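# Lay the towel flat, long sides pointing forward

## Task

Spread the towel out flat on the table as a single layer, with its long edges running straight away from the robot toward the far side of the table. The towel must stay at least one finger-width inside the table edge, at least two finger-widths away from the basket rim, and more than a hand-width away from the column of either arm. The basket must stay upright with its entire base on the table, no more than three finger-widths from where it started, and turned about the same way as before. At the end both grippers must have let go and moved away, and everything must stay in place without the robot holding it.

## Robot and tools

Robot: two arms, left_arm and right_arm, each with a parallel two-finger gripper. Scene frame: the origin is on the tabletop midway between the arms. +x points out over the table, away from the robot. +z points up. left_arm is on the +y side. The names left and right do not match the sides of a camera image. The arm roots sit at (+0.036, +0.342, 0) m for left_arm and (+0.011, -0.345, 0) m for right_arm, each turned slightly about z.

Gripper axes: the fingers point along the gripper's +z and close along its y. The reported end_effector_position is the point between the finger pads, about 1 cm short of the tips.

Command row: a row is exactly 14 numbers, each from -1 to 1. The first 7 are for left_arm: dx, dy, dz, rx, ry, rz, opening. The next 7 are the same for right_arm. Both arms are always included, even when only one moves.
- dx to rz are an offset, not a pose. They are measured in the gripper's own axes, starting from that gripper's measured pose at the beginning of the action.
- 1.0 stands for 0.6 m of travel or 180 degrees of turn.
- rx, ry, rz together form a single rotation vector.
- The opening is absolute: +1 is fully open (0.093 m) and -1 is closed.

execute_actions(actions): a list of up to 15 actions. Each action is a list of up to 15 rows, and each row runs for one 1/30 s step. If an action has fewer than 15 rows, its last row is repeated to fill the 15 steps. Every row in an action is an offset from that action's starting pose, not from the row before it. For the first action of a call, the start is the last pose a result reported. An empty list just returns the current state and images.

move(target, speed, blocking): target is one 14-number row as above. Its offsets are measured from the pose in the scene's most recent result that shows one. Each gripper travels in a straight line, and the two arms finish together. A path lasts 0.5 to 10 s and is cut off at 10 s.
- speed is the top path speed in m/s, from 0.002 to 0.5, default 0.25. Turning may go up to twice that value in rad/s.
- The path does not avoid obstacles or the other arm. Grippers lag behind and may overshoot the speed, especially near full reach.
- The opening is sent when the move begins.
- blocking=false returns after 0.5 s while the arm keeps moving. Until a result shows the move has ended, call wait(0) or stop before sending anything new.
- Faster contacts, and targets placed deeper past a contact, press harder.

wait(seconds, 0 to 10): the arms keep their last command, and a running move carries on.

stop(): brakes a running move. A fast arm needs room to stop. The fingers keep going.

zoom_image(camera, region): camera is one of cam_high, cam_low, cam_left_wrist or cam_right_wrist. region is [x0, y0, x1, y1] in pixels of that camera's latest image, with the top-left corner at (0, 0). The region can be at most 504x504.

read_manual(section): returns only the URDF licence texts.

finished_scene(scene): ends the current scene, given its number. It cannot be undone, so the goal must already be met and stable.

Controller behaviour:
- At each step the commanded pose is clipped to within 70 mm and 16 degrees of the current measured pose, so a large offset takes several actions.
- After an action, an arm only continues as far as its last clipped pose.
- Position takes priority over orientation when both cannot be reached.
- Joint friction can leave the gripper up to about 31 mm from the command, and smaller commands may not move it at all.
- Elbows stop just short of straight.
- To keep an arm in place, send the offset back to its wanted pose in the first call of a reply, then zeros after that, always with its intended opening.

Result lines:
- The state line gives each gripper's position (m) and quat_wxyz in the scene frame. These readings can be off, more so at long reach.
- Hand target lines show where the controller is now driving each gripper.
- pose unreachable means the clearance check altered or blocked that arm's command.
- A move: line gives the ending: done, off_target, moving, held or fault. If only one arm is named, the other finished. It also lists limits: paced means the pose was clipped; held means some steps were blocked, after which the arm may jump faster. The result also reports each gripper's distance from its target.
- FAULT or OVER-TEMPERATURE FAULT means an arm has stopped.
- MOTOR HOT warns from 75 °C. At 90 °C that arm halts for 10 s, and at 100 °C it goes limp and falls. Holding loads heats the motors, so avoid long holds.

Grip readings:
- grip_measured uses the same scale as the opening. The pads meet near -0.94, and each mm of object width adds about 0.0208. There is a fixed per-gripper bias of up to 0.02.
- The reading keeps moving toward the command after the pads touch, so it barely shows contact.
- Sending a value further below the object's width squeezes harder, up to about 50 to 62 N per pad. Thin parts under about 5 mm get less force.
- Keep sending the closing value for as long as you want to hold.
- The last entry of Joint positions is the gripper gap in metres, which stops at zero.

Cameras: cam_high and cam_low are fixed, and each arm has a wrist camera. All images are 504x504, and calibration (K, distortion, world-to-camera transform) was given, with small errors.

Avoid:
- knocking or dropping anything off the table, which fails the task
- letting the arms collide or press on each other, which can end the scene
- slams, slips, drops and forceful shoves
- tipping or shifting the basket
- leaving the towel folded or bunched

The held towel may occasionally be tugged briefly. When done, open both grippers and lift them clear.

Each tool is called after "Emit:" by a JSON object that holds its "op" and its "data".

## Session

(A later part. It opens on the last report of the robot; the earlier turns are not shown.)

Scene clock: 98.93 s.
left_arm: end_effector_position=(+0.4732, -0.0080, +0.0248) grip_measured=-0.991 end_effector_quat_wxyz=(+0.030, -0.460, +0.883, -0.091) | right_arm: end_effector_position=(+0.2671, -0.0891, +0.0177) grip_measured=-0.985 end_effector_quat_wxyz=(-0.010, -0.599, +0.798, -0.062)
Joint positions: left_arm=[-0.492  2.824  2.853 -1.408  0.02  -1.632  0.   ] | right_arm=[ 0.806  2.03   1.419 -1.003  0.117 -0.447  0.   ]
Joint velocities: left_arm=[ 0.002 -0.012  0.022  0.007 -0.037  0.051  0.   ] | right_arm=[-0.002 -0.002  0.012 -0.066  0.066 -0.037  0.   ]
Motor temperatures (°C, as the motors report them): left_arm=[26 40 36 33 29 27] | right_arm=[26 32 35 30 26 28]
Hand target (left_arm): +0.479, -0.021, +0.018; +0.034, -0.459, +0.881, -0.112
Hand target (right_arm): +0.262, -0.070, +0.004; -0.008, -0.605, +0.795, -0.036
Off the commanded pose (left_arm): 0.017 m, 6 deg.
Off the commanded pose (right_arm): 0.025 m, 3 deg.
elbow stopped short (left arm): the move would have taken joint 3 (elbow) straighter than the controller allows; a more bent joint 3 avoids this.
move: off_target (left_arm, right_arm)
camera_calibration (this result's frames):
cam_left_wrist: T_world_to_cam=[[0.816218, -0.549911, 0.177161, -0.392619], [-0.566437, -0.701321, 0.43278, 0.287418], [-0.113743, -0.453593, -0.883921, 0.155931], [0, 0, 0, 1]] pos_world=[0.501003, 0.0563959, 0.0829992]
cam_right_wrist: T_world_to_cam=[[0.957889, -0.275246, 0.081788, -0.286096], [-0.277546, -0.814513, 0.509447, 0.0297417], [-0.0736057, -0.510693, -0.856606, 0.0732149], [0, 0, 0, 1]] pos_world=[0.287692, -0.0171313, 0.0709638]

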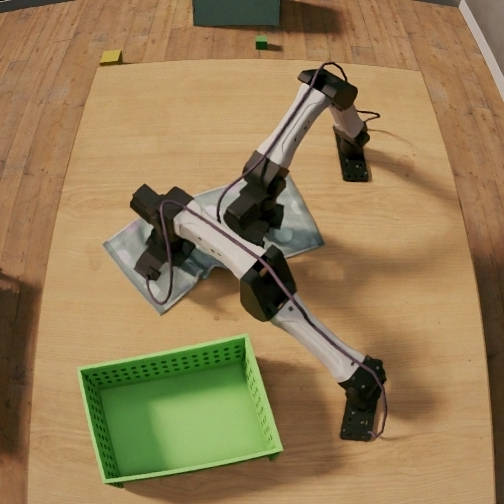

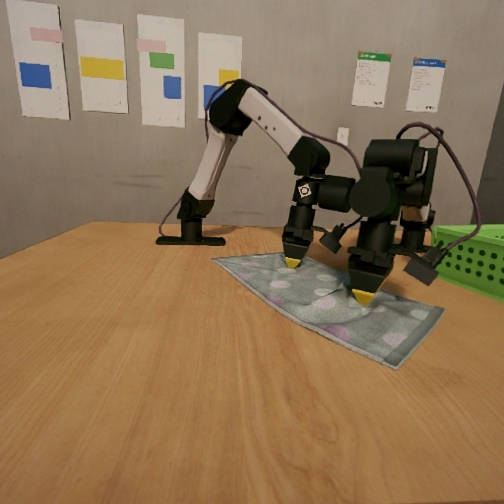

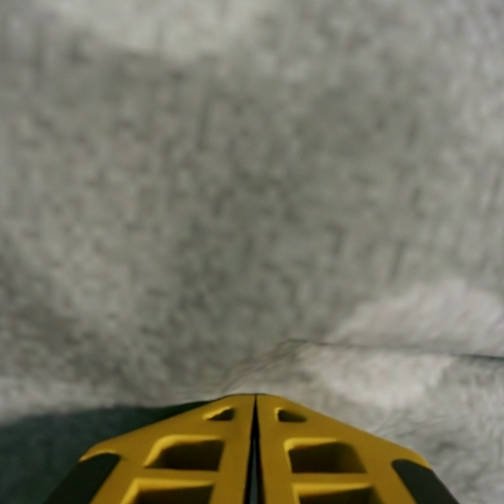

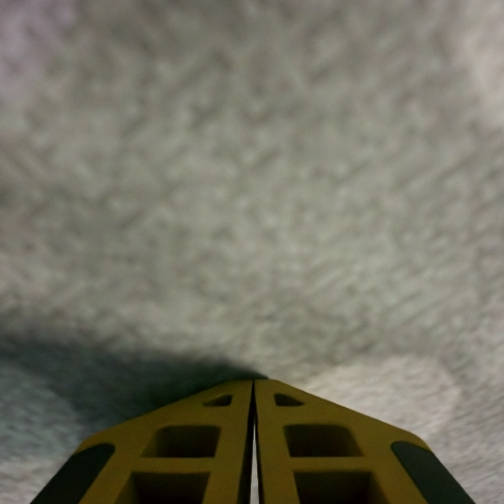

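Emit:
{"op": "move", "data": {"target": [0,0,0.015,0,0,0.2,-1,-0.137,0.17,0.015,0,0,0.2,-1], "speed": 0.08}}

Emit:
{"op": "move", "data": {"target": [0.1,0.25,-0.25,0,0,0,-1,0.1,-0.25,-0.25,0,0,0,-1]}}

Scene clock: 109.37 s.
left_arm: end_effector_position=(+0.4741, -0.0090, +0.0251) grip_measured=-0.991 end_effector_quat_wxyz=(+0.058, -0.170, +0.980, -0.080) | right_arm: end_effector_position=(+0.2110, -0.0089, +0.0173) grip_measured=-0.985 end_effector_quat_wxyz=(+0.038, -0.316, +0.943, -0.098)
Joint positions: left_arm=[-0.492  2.824  2.853 -1.402  0.021 -1.015  0.   ] | right_arm=[ 1.083  2.176  1.634 -1.117  0.192  0.477  0.   ]
Joint velocities: left_arm=[ 0.002 -0.007  0.002  0.037 -0.037  0.007  0.   ] | right_arm=[-0.007 -0.007 -0.012  0.081 -0.022  0.022  0.   ]
Motor temperatures (°C, as the motors report them): left_arm=[26 43 36 33 29 27] | right_arm=[27 33 36 30 26 28]
Hand target (left_arm): +0.474, -0.009, +0.016; +0.055, -0.165, +0.982, -0.076
Hand target (right_arm): +0.190, +0.012, -0.007; +0.007, -0.324, +0.944, -0.064
Off the commanded pose (left_arm): 0.009 m, 1 deg.
Off the commanded pose (right_arm): 0.040 m, 5 deg.
move: off_target (right_arm)
camera_calibration (this result's frames):
cam_left_wrist: T_world_to_cam=[[0.338996, -0.925808, 0.167214, -0.170768], [-0.905263, -0.27262, 0.325848, 0.45424], [-0.256087, -0.261834, -0.930517, 0.226172], [0, 0, 0, 1]] pos_world=[0.527016, 0.0249564, 0.0909982]
cam_right_wrist: T_world_to_cam=[[0.58895, -0.781952, 0.204178, -0.139073], [-0.775666, -0.475997, 0.414451, 0.189514], [-0.226893, -0.402464, -0.886872, 0.143524], [0, 0, 0, 1]] pos_world=[0.261471, 0.039223, 0.0771386]

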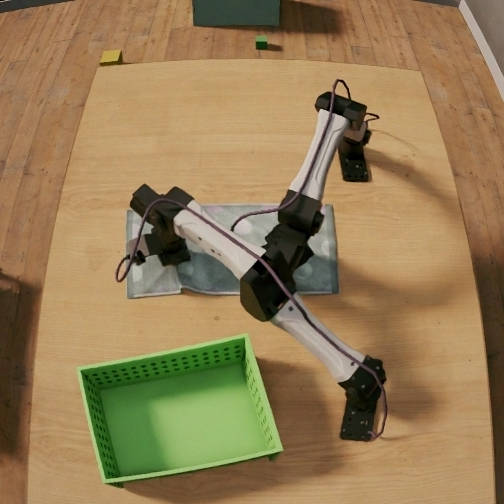

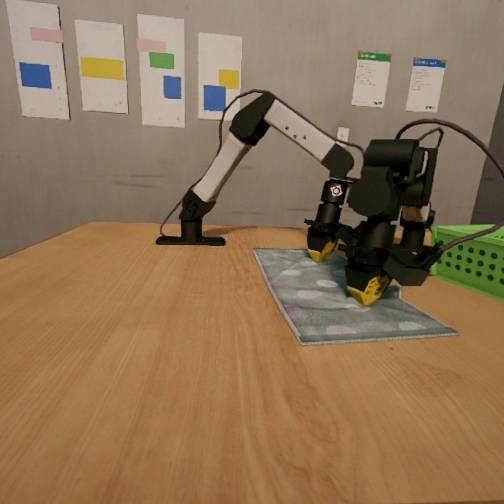

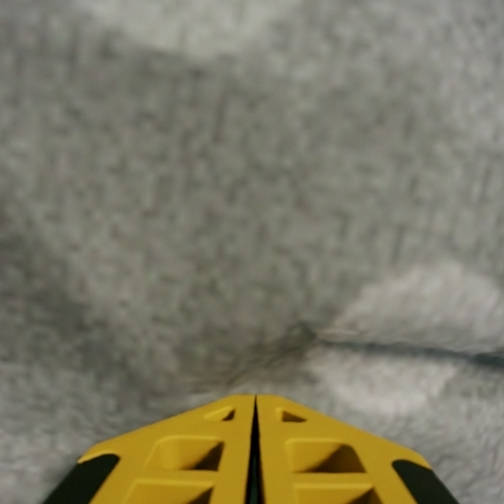

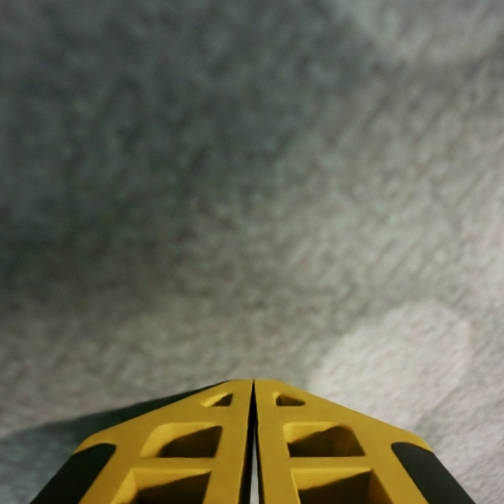

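Scene clock: 110.83 s.
left_arm: end_effector_position=(+0.3480, +0.1277, +0.1450) grip_measured=-0.991 end_effector_quat_wxyz=(+0.057, -0.173, +0.981, -0.072) | right_arm: end_effector_position=(+0.2320, -0.1314, +0.1889) grip_measured=-0.985 end_effector_quat_wxyz=(+0.049, -0.318, +0.943, -0.089)
Joint positions: left_arm=[-0.414  1.811  1.624 -1.202  0.025 -0.943  0.   ] | right_arm=[ 0.846  1.728  1.702 -1.555  0.204  0.231  0.   ]
Joint velocities: left_arm=[ 0.007  0.017  0.002 -0.037 -0.022 -0.007  0.   ] | right_arm=[ 0.002  0.027 -0.002 -0.066  0.007 -0.081  0.   ]
Motor temperatures (°C, as the motors report them): left_arm=[26 43 36 33 29 27] | right_arm=[27 33 36 30 26 28]
Hand target (left_arm): +0.349, +0.128, +0.144; +0.059, -0.170, +0.980, -0.080
Hand target (right_arm): +0.233, -0.136, +0.196; +0.054, -0.318, +0.942, -0.090
Off the commanded pose (left_arm): 0.005 m, 1 deg.
Off the commanded pose (right_arm): 0.009 m, 2 deg.
joint sent to its limit (right arm) — the command would take joint 4 (wrist pitch) past its lower limit, so that joint was sent only as far as its limit.
move: done
camera_calibration (this result's frames):
cam_left_wrist: T_world_to_cam=[[0.345532, -0.926099, 0.151485, -0.0215205], [-0.901991, -0.283234, 0.325869, 0.33852], [-0.258881, -0.249236, -0.9332, 0.341078], [0, 0, 0, 1]] pos_world=[0.401077, 0.160959, 0.211241]
cam_right_wrist: T_world_to_cam=[[0.589924, -0.783589, 0.19488, -0.280967], [-0.779649, -0.489972, 0.389968, 0.0801005], [-0.210089, -0.38199, -0.89997, 0.252418], [0, 0, 0, 1]] pos_world=[0.28123, -0.0844946, 0.250688]

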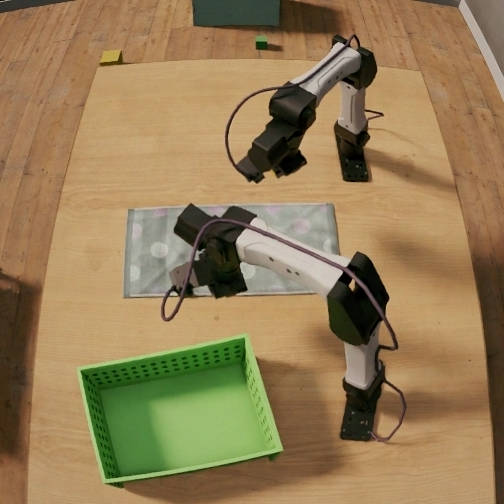

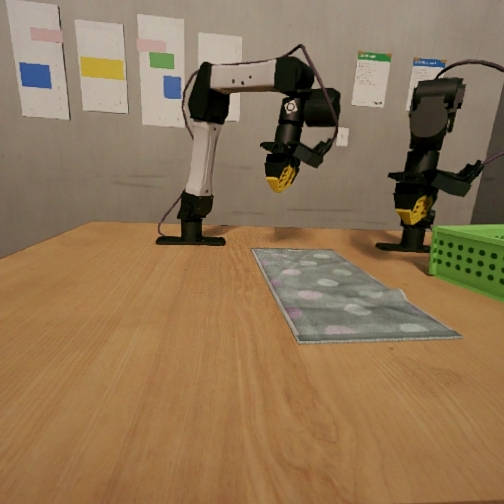

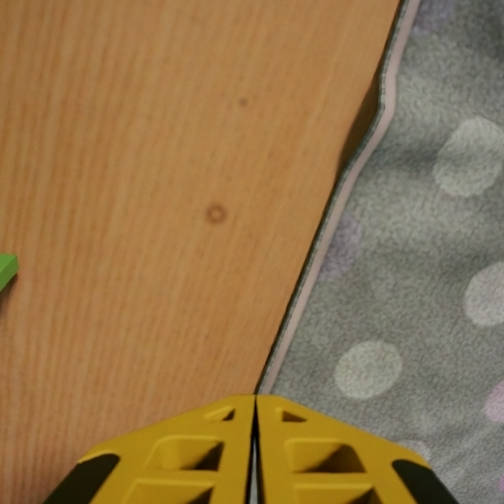

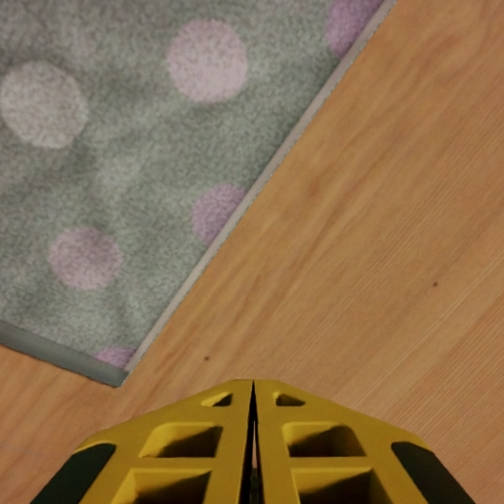

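Emit:
{"op": "move", "data": {"target": [-0.17,-0.147,0.208,0,0,0,-1,-0.158,0.188,0.212,0,0,0,-1]}}

Emit:
{"op": "move", "data": {"target": [0,0,0.065,0,0,0,-1,0,0,0.065,0,0,0,-1], "speed": 0.08}}

Emit:
{"op": "move", "data": {"target": [-0.055,-0.02,0.025,0,0,0,-1,0,0,0.02,0,0,0,-1], "speed": 0.06}}

Emit:
{"op": "move", "data": {"target": [0.3,0.3,-0.35,0,0,0,-1,0.15,-0.3,-0.2,0,0,0,-1]}}

Scene clock: 122.83 s.
left_arm: end_effector_position=(+0.4874, +0.0676, +0.0373) grip_measured=-0.991 end_effector_quat_wxyz=(+0.059, -0.175, +0.980, -0.068) | right_arm: end_effector_position=(+0.2559, -0.0156, +0.0405) grip_measured=-0.985 end_effector_quat_wxyz=(+0.035, -0.320, +0.941, -0.103)
Joint positions: left_arm=[-0.361  2.512  2.298 -1.18   0.025 -0.895  0.   ] | right_arm=[ 0.981  2.22   1.8   -1.229  0.203  0.367  0.   ]
Joint velocities: left_arm=[ 0.012 -0.012 -0.007 -0.051 -0.066 -0.022  0.   ] | right_arm=[ 0.012  0.012 -0.002  0.022 -0.037 -0.022  0.   ]
Motor temperatures (°C, as the motors report them): left_arm=[26 43 35 33 29 27] | right_arm=[27 34 36 30 26 28]
Hand target (left_arm): +0.489, +0.068, +0.043; +0.058, -0.173, +0.981, -0.072
Hand target (right_arm): +0.258, -0.004, +0.043; +0.048, -0.318, +0.943, -0.089
Off the commanded pose (left_arm): 0.009 m, 1 deg.
Off the commanded pose (right_arm): 0.014 m, 2 deg.
move: off_target (right_arm)
camera_calibration (this result's frames):
cam_left_wrist: T_world_to_cam=[[0.350241, -0.925569, 0.143713, -0.111107], [-0.901025, -0.291008, 0.321666, 0.482508], [-0.255902, -0.24215, -0.935883, 0.2598], [0, 0, 0, 1]] pos_world=[0.540149, 0.100487, 0.103904]
cam_right_wrist: T_world_to_cam=[[0.595011, -0.775671, 0.210466, -0.177177], [-0.770882, -0.476701, 0.42249, 0.209968], [-0.227384, -0.41363, -0.881593, 0.17132], [0, 0, 0, 1]] pos_world=[0.306238, 0.0335242, 0.0996145]

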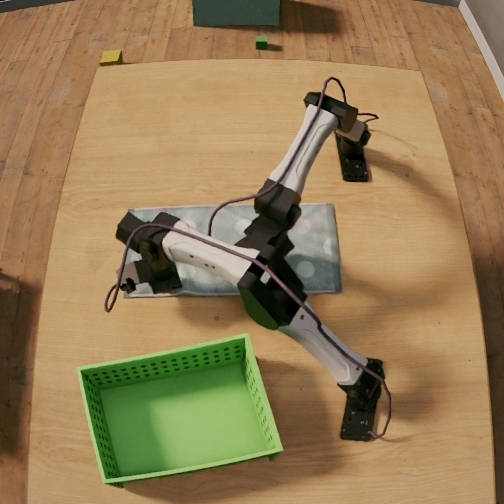

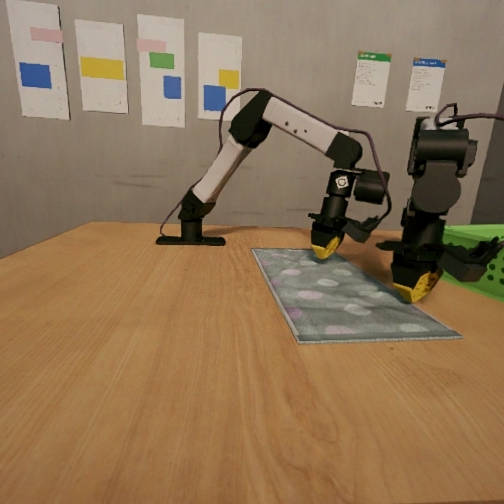

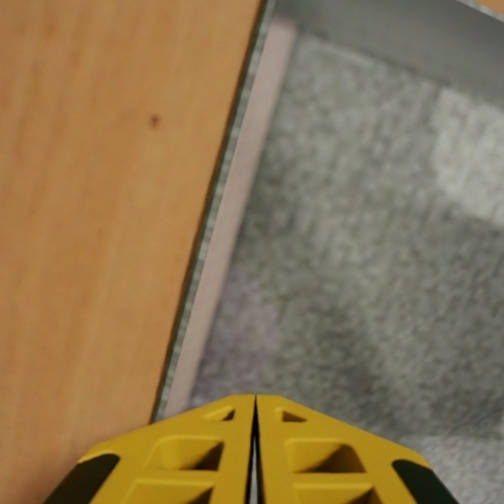

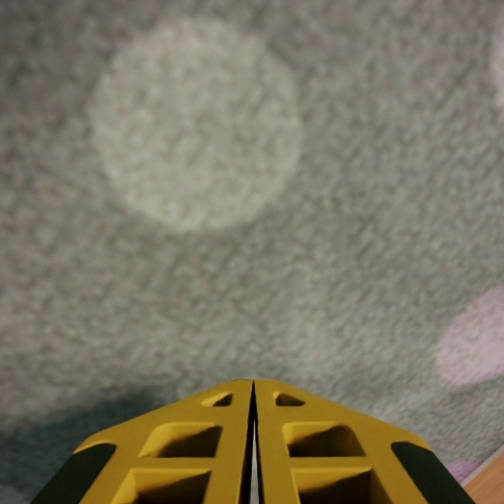

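Scene clock: 123.57 s.
left_arm: end_effector_position=(+0.4908, +0.0655, +0.0230) grip_measured=-0.991 end_effector_quat_wxyz=(+0.062, -0.175, +0.980, -0.071) | right_arm: end_effector_position=(+0.2536, -0.0213, +0.0184) grip_measured=-0.985 end_effector_quat_wxyz=(+0.032, -0.323, +0.940, -0.104)
Joint positions: left_arm=[-0.361  2.524  2.263 -1.123  0.025 -0.895  0.   ] | right_arm=[ 0.978  2.22   1.71  -1.143  0.202  0.357  0.   ]
Joint velocities: left_arm=[-0.002 -0.017  0.007 -0.022  0.007 -0.037  0.   ] | right_arm=[-0.007  0.002 -0.002 -0.022 -0.022 -0.037  0.   ]
Motor temperatures (°C, as the motors report them): left_arm=[26 43 35 33 29 27] | right_arm=[27 35 36 30 26 28]
Hand target (left_arm): +0.492, +0.065, -0.001; +0.058, -0.175, +0.981, -0.067
Hand target (right_arm): +0.261, -0.023, +0.003; +0.034, -0.320, +0.941, -0.103
Off the commanded pose (left_arm): 0.024 m, 1 deg.
Off the commanded pose (right_arm): 0.018 m, 1 deg.
move: off_target (left_arm, right_arm)
camera_calibration (this result's frames):
cam_left_wrist: T_world_to_cam=[[0.349133, -0.924906, 0.150514, -0.11181], [-0.903426, -0.289572, 0.316179, 0.490837], [-0.248852, -0.246367, -0.936684, 0.243583], [0, 0, 0, 1]] pos_world=[0.543088, 0.0987292, 0.0897969]
cam_right_wrist: T_world_to_cam=[[0.601266, -0.770583, 0.211376, -0.177039], [-0.765815, -0.480232, 0.427673, 0.213322], [-0.228048, -0.41902, -0.878872, 0.148983], [0, 0, 0, 1]] pos_world=[0.303788, 0.0284479, 0.0771272]

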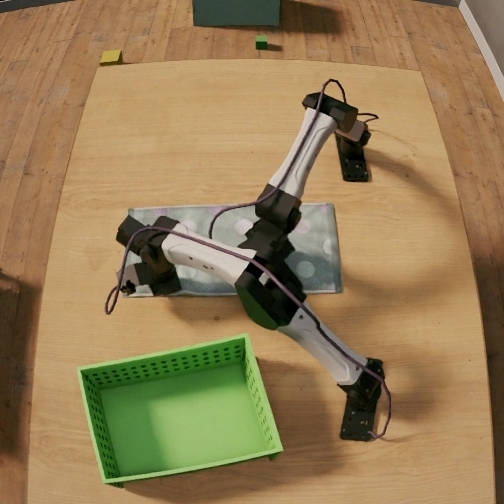

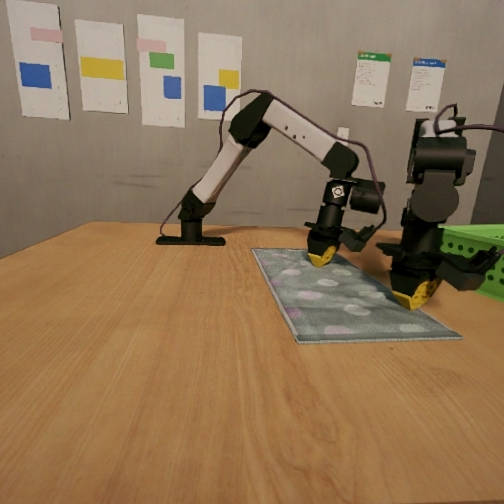

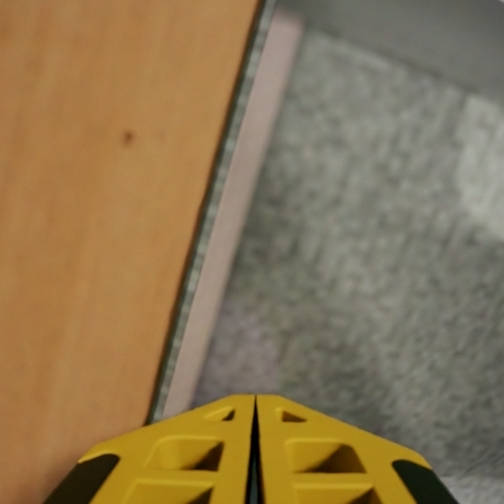

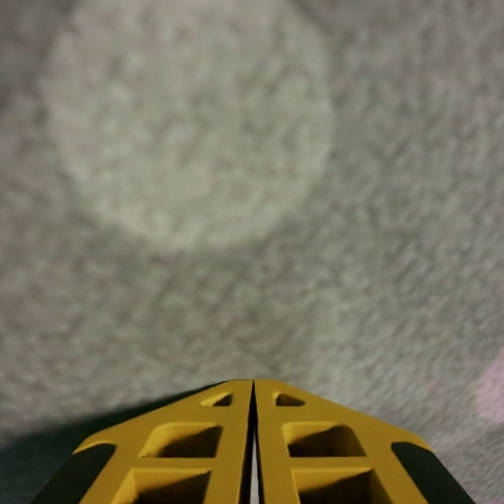

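Scene clock: 124.47 s.
left_arm: end_effector_position=(+0.5185, +0.0582, +0.0250) grip_measured=-0.991 end_effector_quat_wxyz=(+0.061, -0.173, +0.980, -0.080) | right_arm: end_effector_position=(+0.2534, -0.0215, +0.0184) grip_measured=-0.985 end_effector_quat_wxyz=(+0.032, -0.324, +0.940, -0.104)
Joint positions: left_arm=[-0.341  2.774  2.75  -1.351  0.045 -0.873  0.   ] | right_arm=[ 0.978  2.22   1.71  -1.144  0.202  0.356  0.   ]
Joint velocities: left_arm=[-0.007  0.134  0.281 -0.242 -0.007 -0.022  0.   ] | right_arm=[-0.002 -0.027 -0.012 -0.081 -0.007  0.037  0.   ]
Motor temperatures (°C, as the motors report them): left_arm=[26 43 35 33 29 27] | right_arm=[27 35 36 30 26 28]
Hand target (left_arm): +0.527, +0.065, +0.013; +0.066, -0.175, +0.980, -0.073
Hand target (right_arm): +0.255, -0.024, +0.007; +0.032, -0.323, +0.940, -0.104
Off the commanded pose (left_arm): 0.016 m, 1 deg.
Off the commanded pose (right_arm): 0.012 m, 0 deg.
move: off_target (left_arm, right_arm)
camera_calibration (this result's frames):
cam_left_wrist: T_world_to_cam=[[0.343855, -0.924023, 0.167168, -0.12629], [-0.905383, -0.279018, 0.320049, 0.513371], [-0.24909, -0.261402, -0.932536, 0.25142], [0, 0, 0, 1]] pos_world=[0.570849, 0.0922665, 0.0912656]
cam_right_wrist: T_world_to_cam=[[0.601696, -0.770144, 0.211755, -0.177241], [-0.765348, -0.480081, 0.428678, 0.212957], [-0.228484, -0.42, -0.878291, 0.148952], [0, 0, 0, 1]] pos_world=[0.303665, 0.0282954, 0.0770651]

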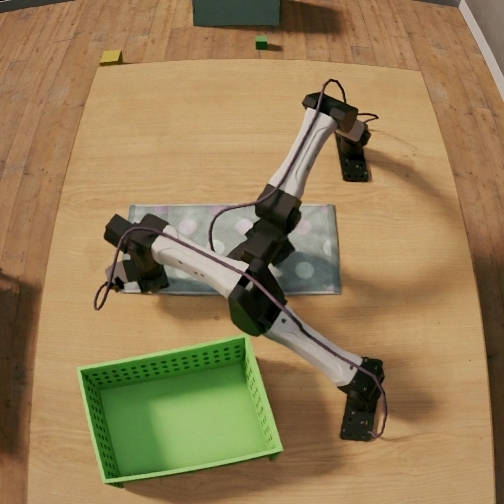

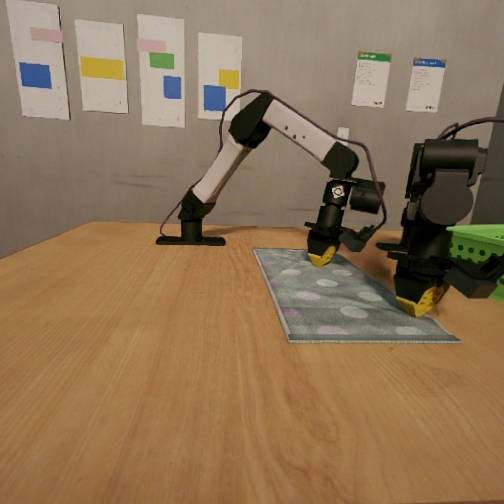

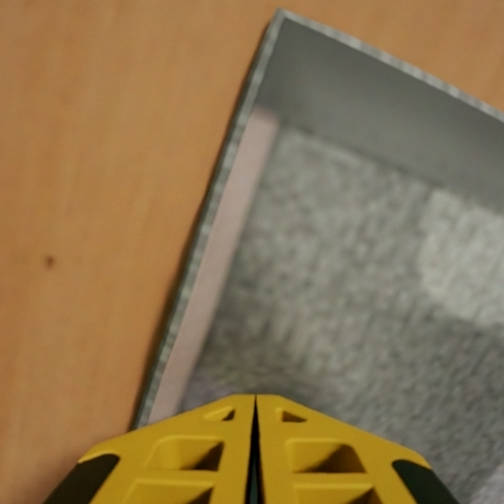

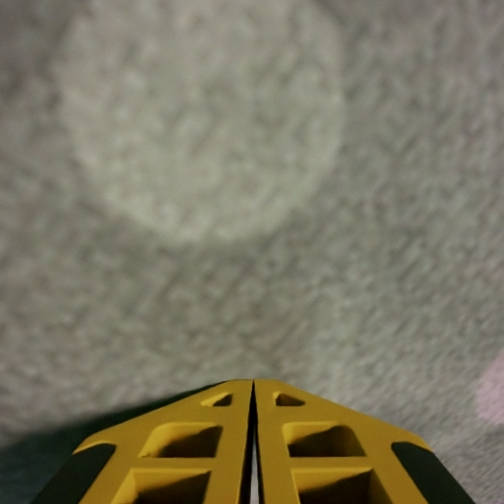

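Scene clock: 126.37 s.
left_arm: end_effector_position=(+0.2687, +0.1821, +0.1928) grip_measured=-0.991 end_effector_quat_wxyz=(+0.067, -0.170, +0.979, -0.094) | right_arm: end_effector_position=(+0.2772, -0.1885, +0.1671) grip_measured=-0.985 end_effector_quat_wxyz=(+0.025, -0.324, +0.940, -0.105)
Joint positions: left_arm=[-0.398  1.424  1.4   -1.319  0.046 -0.926  0.   ] | right_arm=[ 0.616  1.726  1.61  -1.472  0.216 -0.013  0.   ]
Joint velocities: left_arm=[ 0.012 -0.002  0.012 -0.066  0.022  0.051  0.   ] | right_arm=[-0.002 -0.002 -0.012  0.007 -0.066 -0.066  0.   ]
Motor temperatures (°C, as the motors report them): left_arm=[26 43 35 33 29 27] | right_arm=[27 35 36 30 26 28]
Hand target (left_arm): +0.261, +0.187, +0.187; +0.060, -0.173, +0.980, -0.080
Hand target (right_arm): +0.278, -0.192, +0.178; +0.035, -0.324, +0.940, -0.105
Off the commanded pose (left_arm): 0.016 m, 2 deg.
Off the commanded pose (right_arm): 0.010 m, 1 deg.
move: off_target (left_arm)
camera_calibration (this result's frames):
cam_left_wrist: T_world_to_cam=[[0.336157, -0.920758, 0.198, 0.0415834], [-0.912471, -0.266345, 0.310575, 0.269504], [-0.233228, -0.285071, -0.929698, 0.37761], [0, 0, 0, 1]] pos_world=[0.320005, 0.217715, 0.259128]
cam_right_wrist: T_world_to_cam=[[0.603031, -0.769767, 0.209317, -0.351522], [-0.761013, -0.476447, 0.440293, 0.0848388], [-0.239194, -0.424803, -0.873115, 0.216082], [0, 0, 0, 1]] pos_world=[0.328228, -0.138376, 0.22489]

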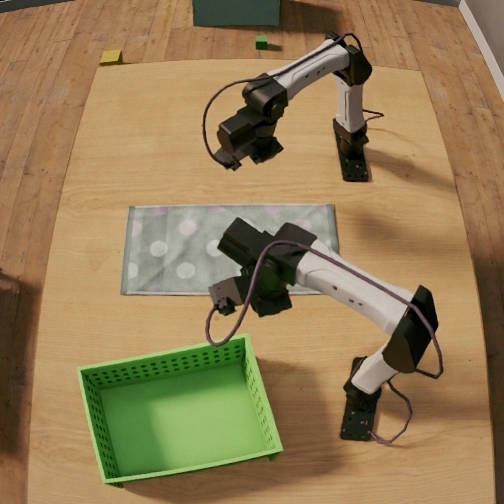

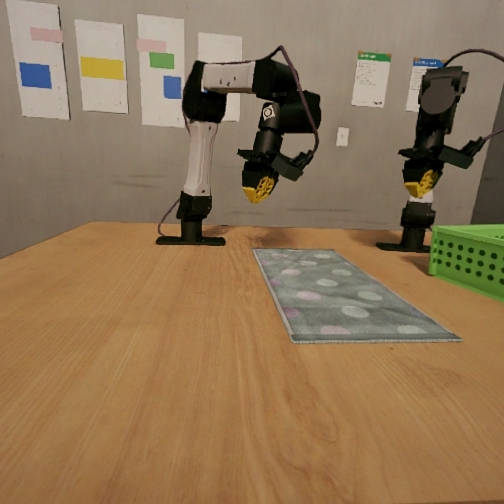

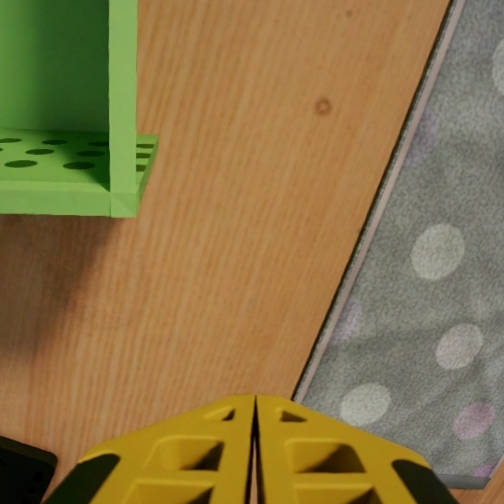

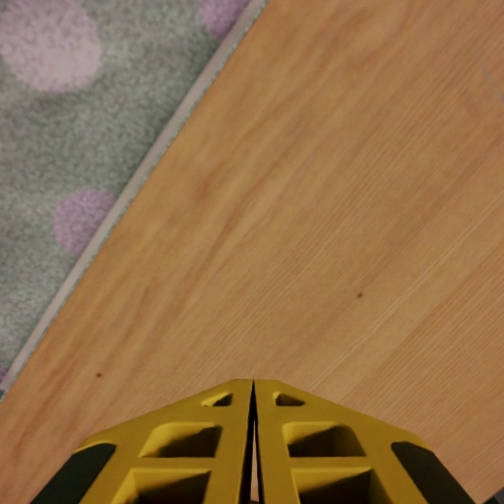

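Emit:
{"op": "finished_scene", "data": {"scene": 1}}

The scene is finished: the task was done.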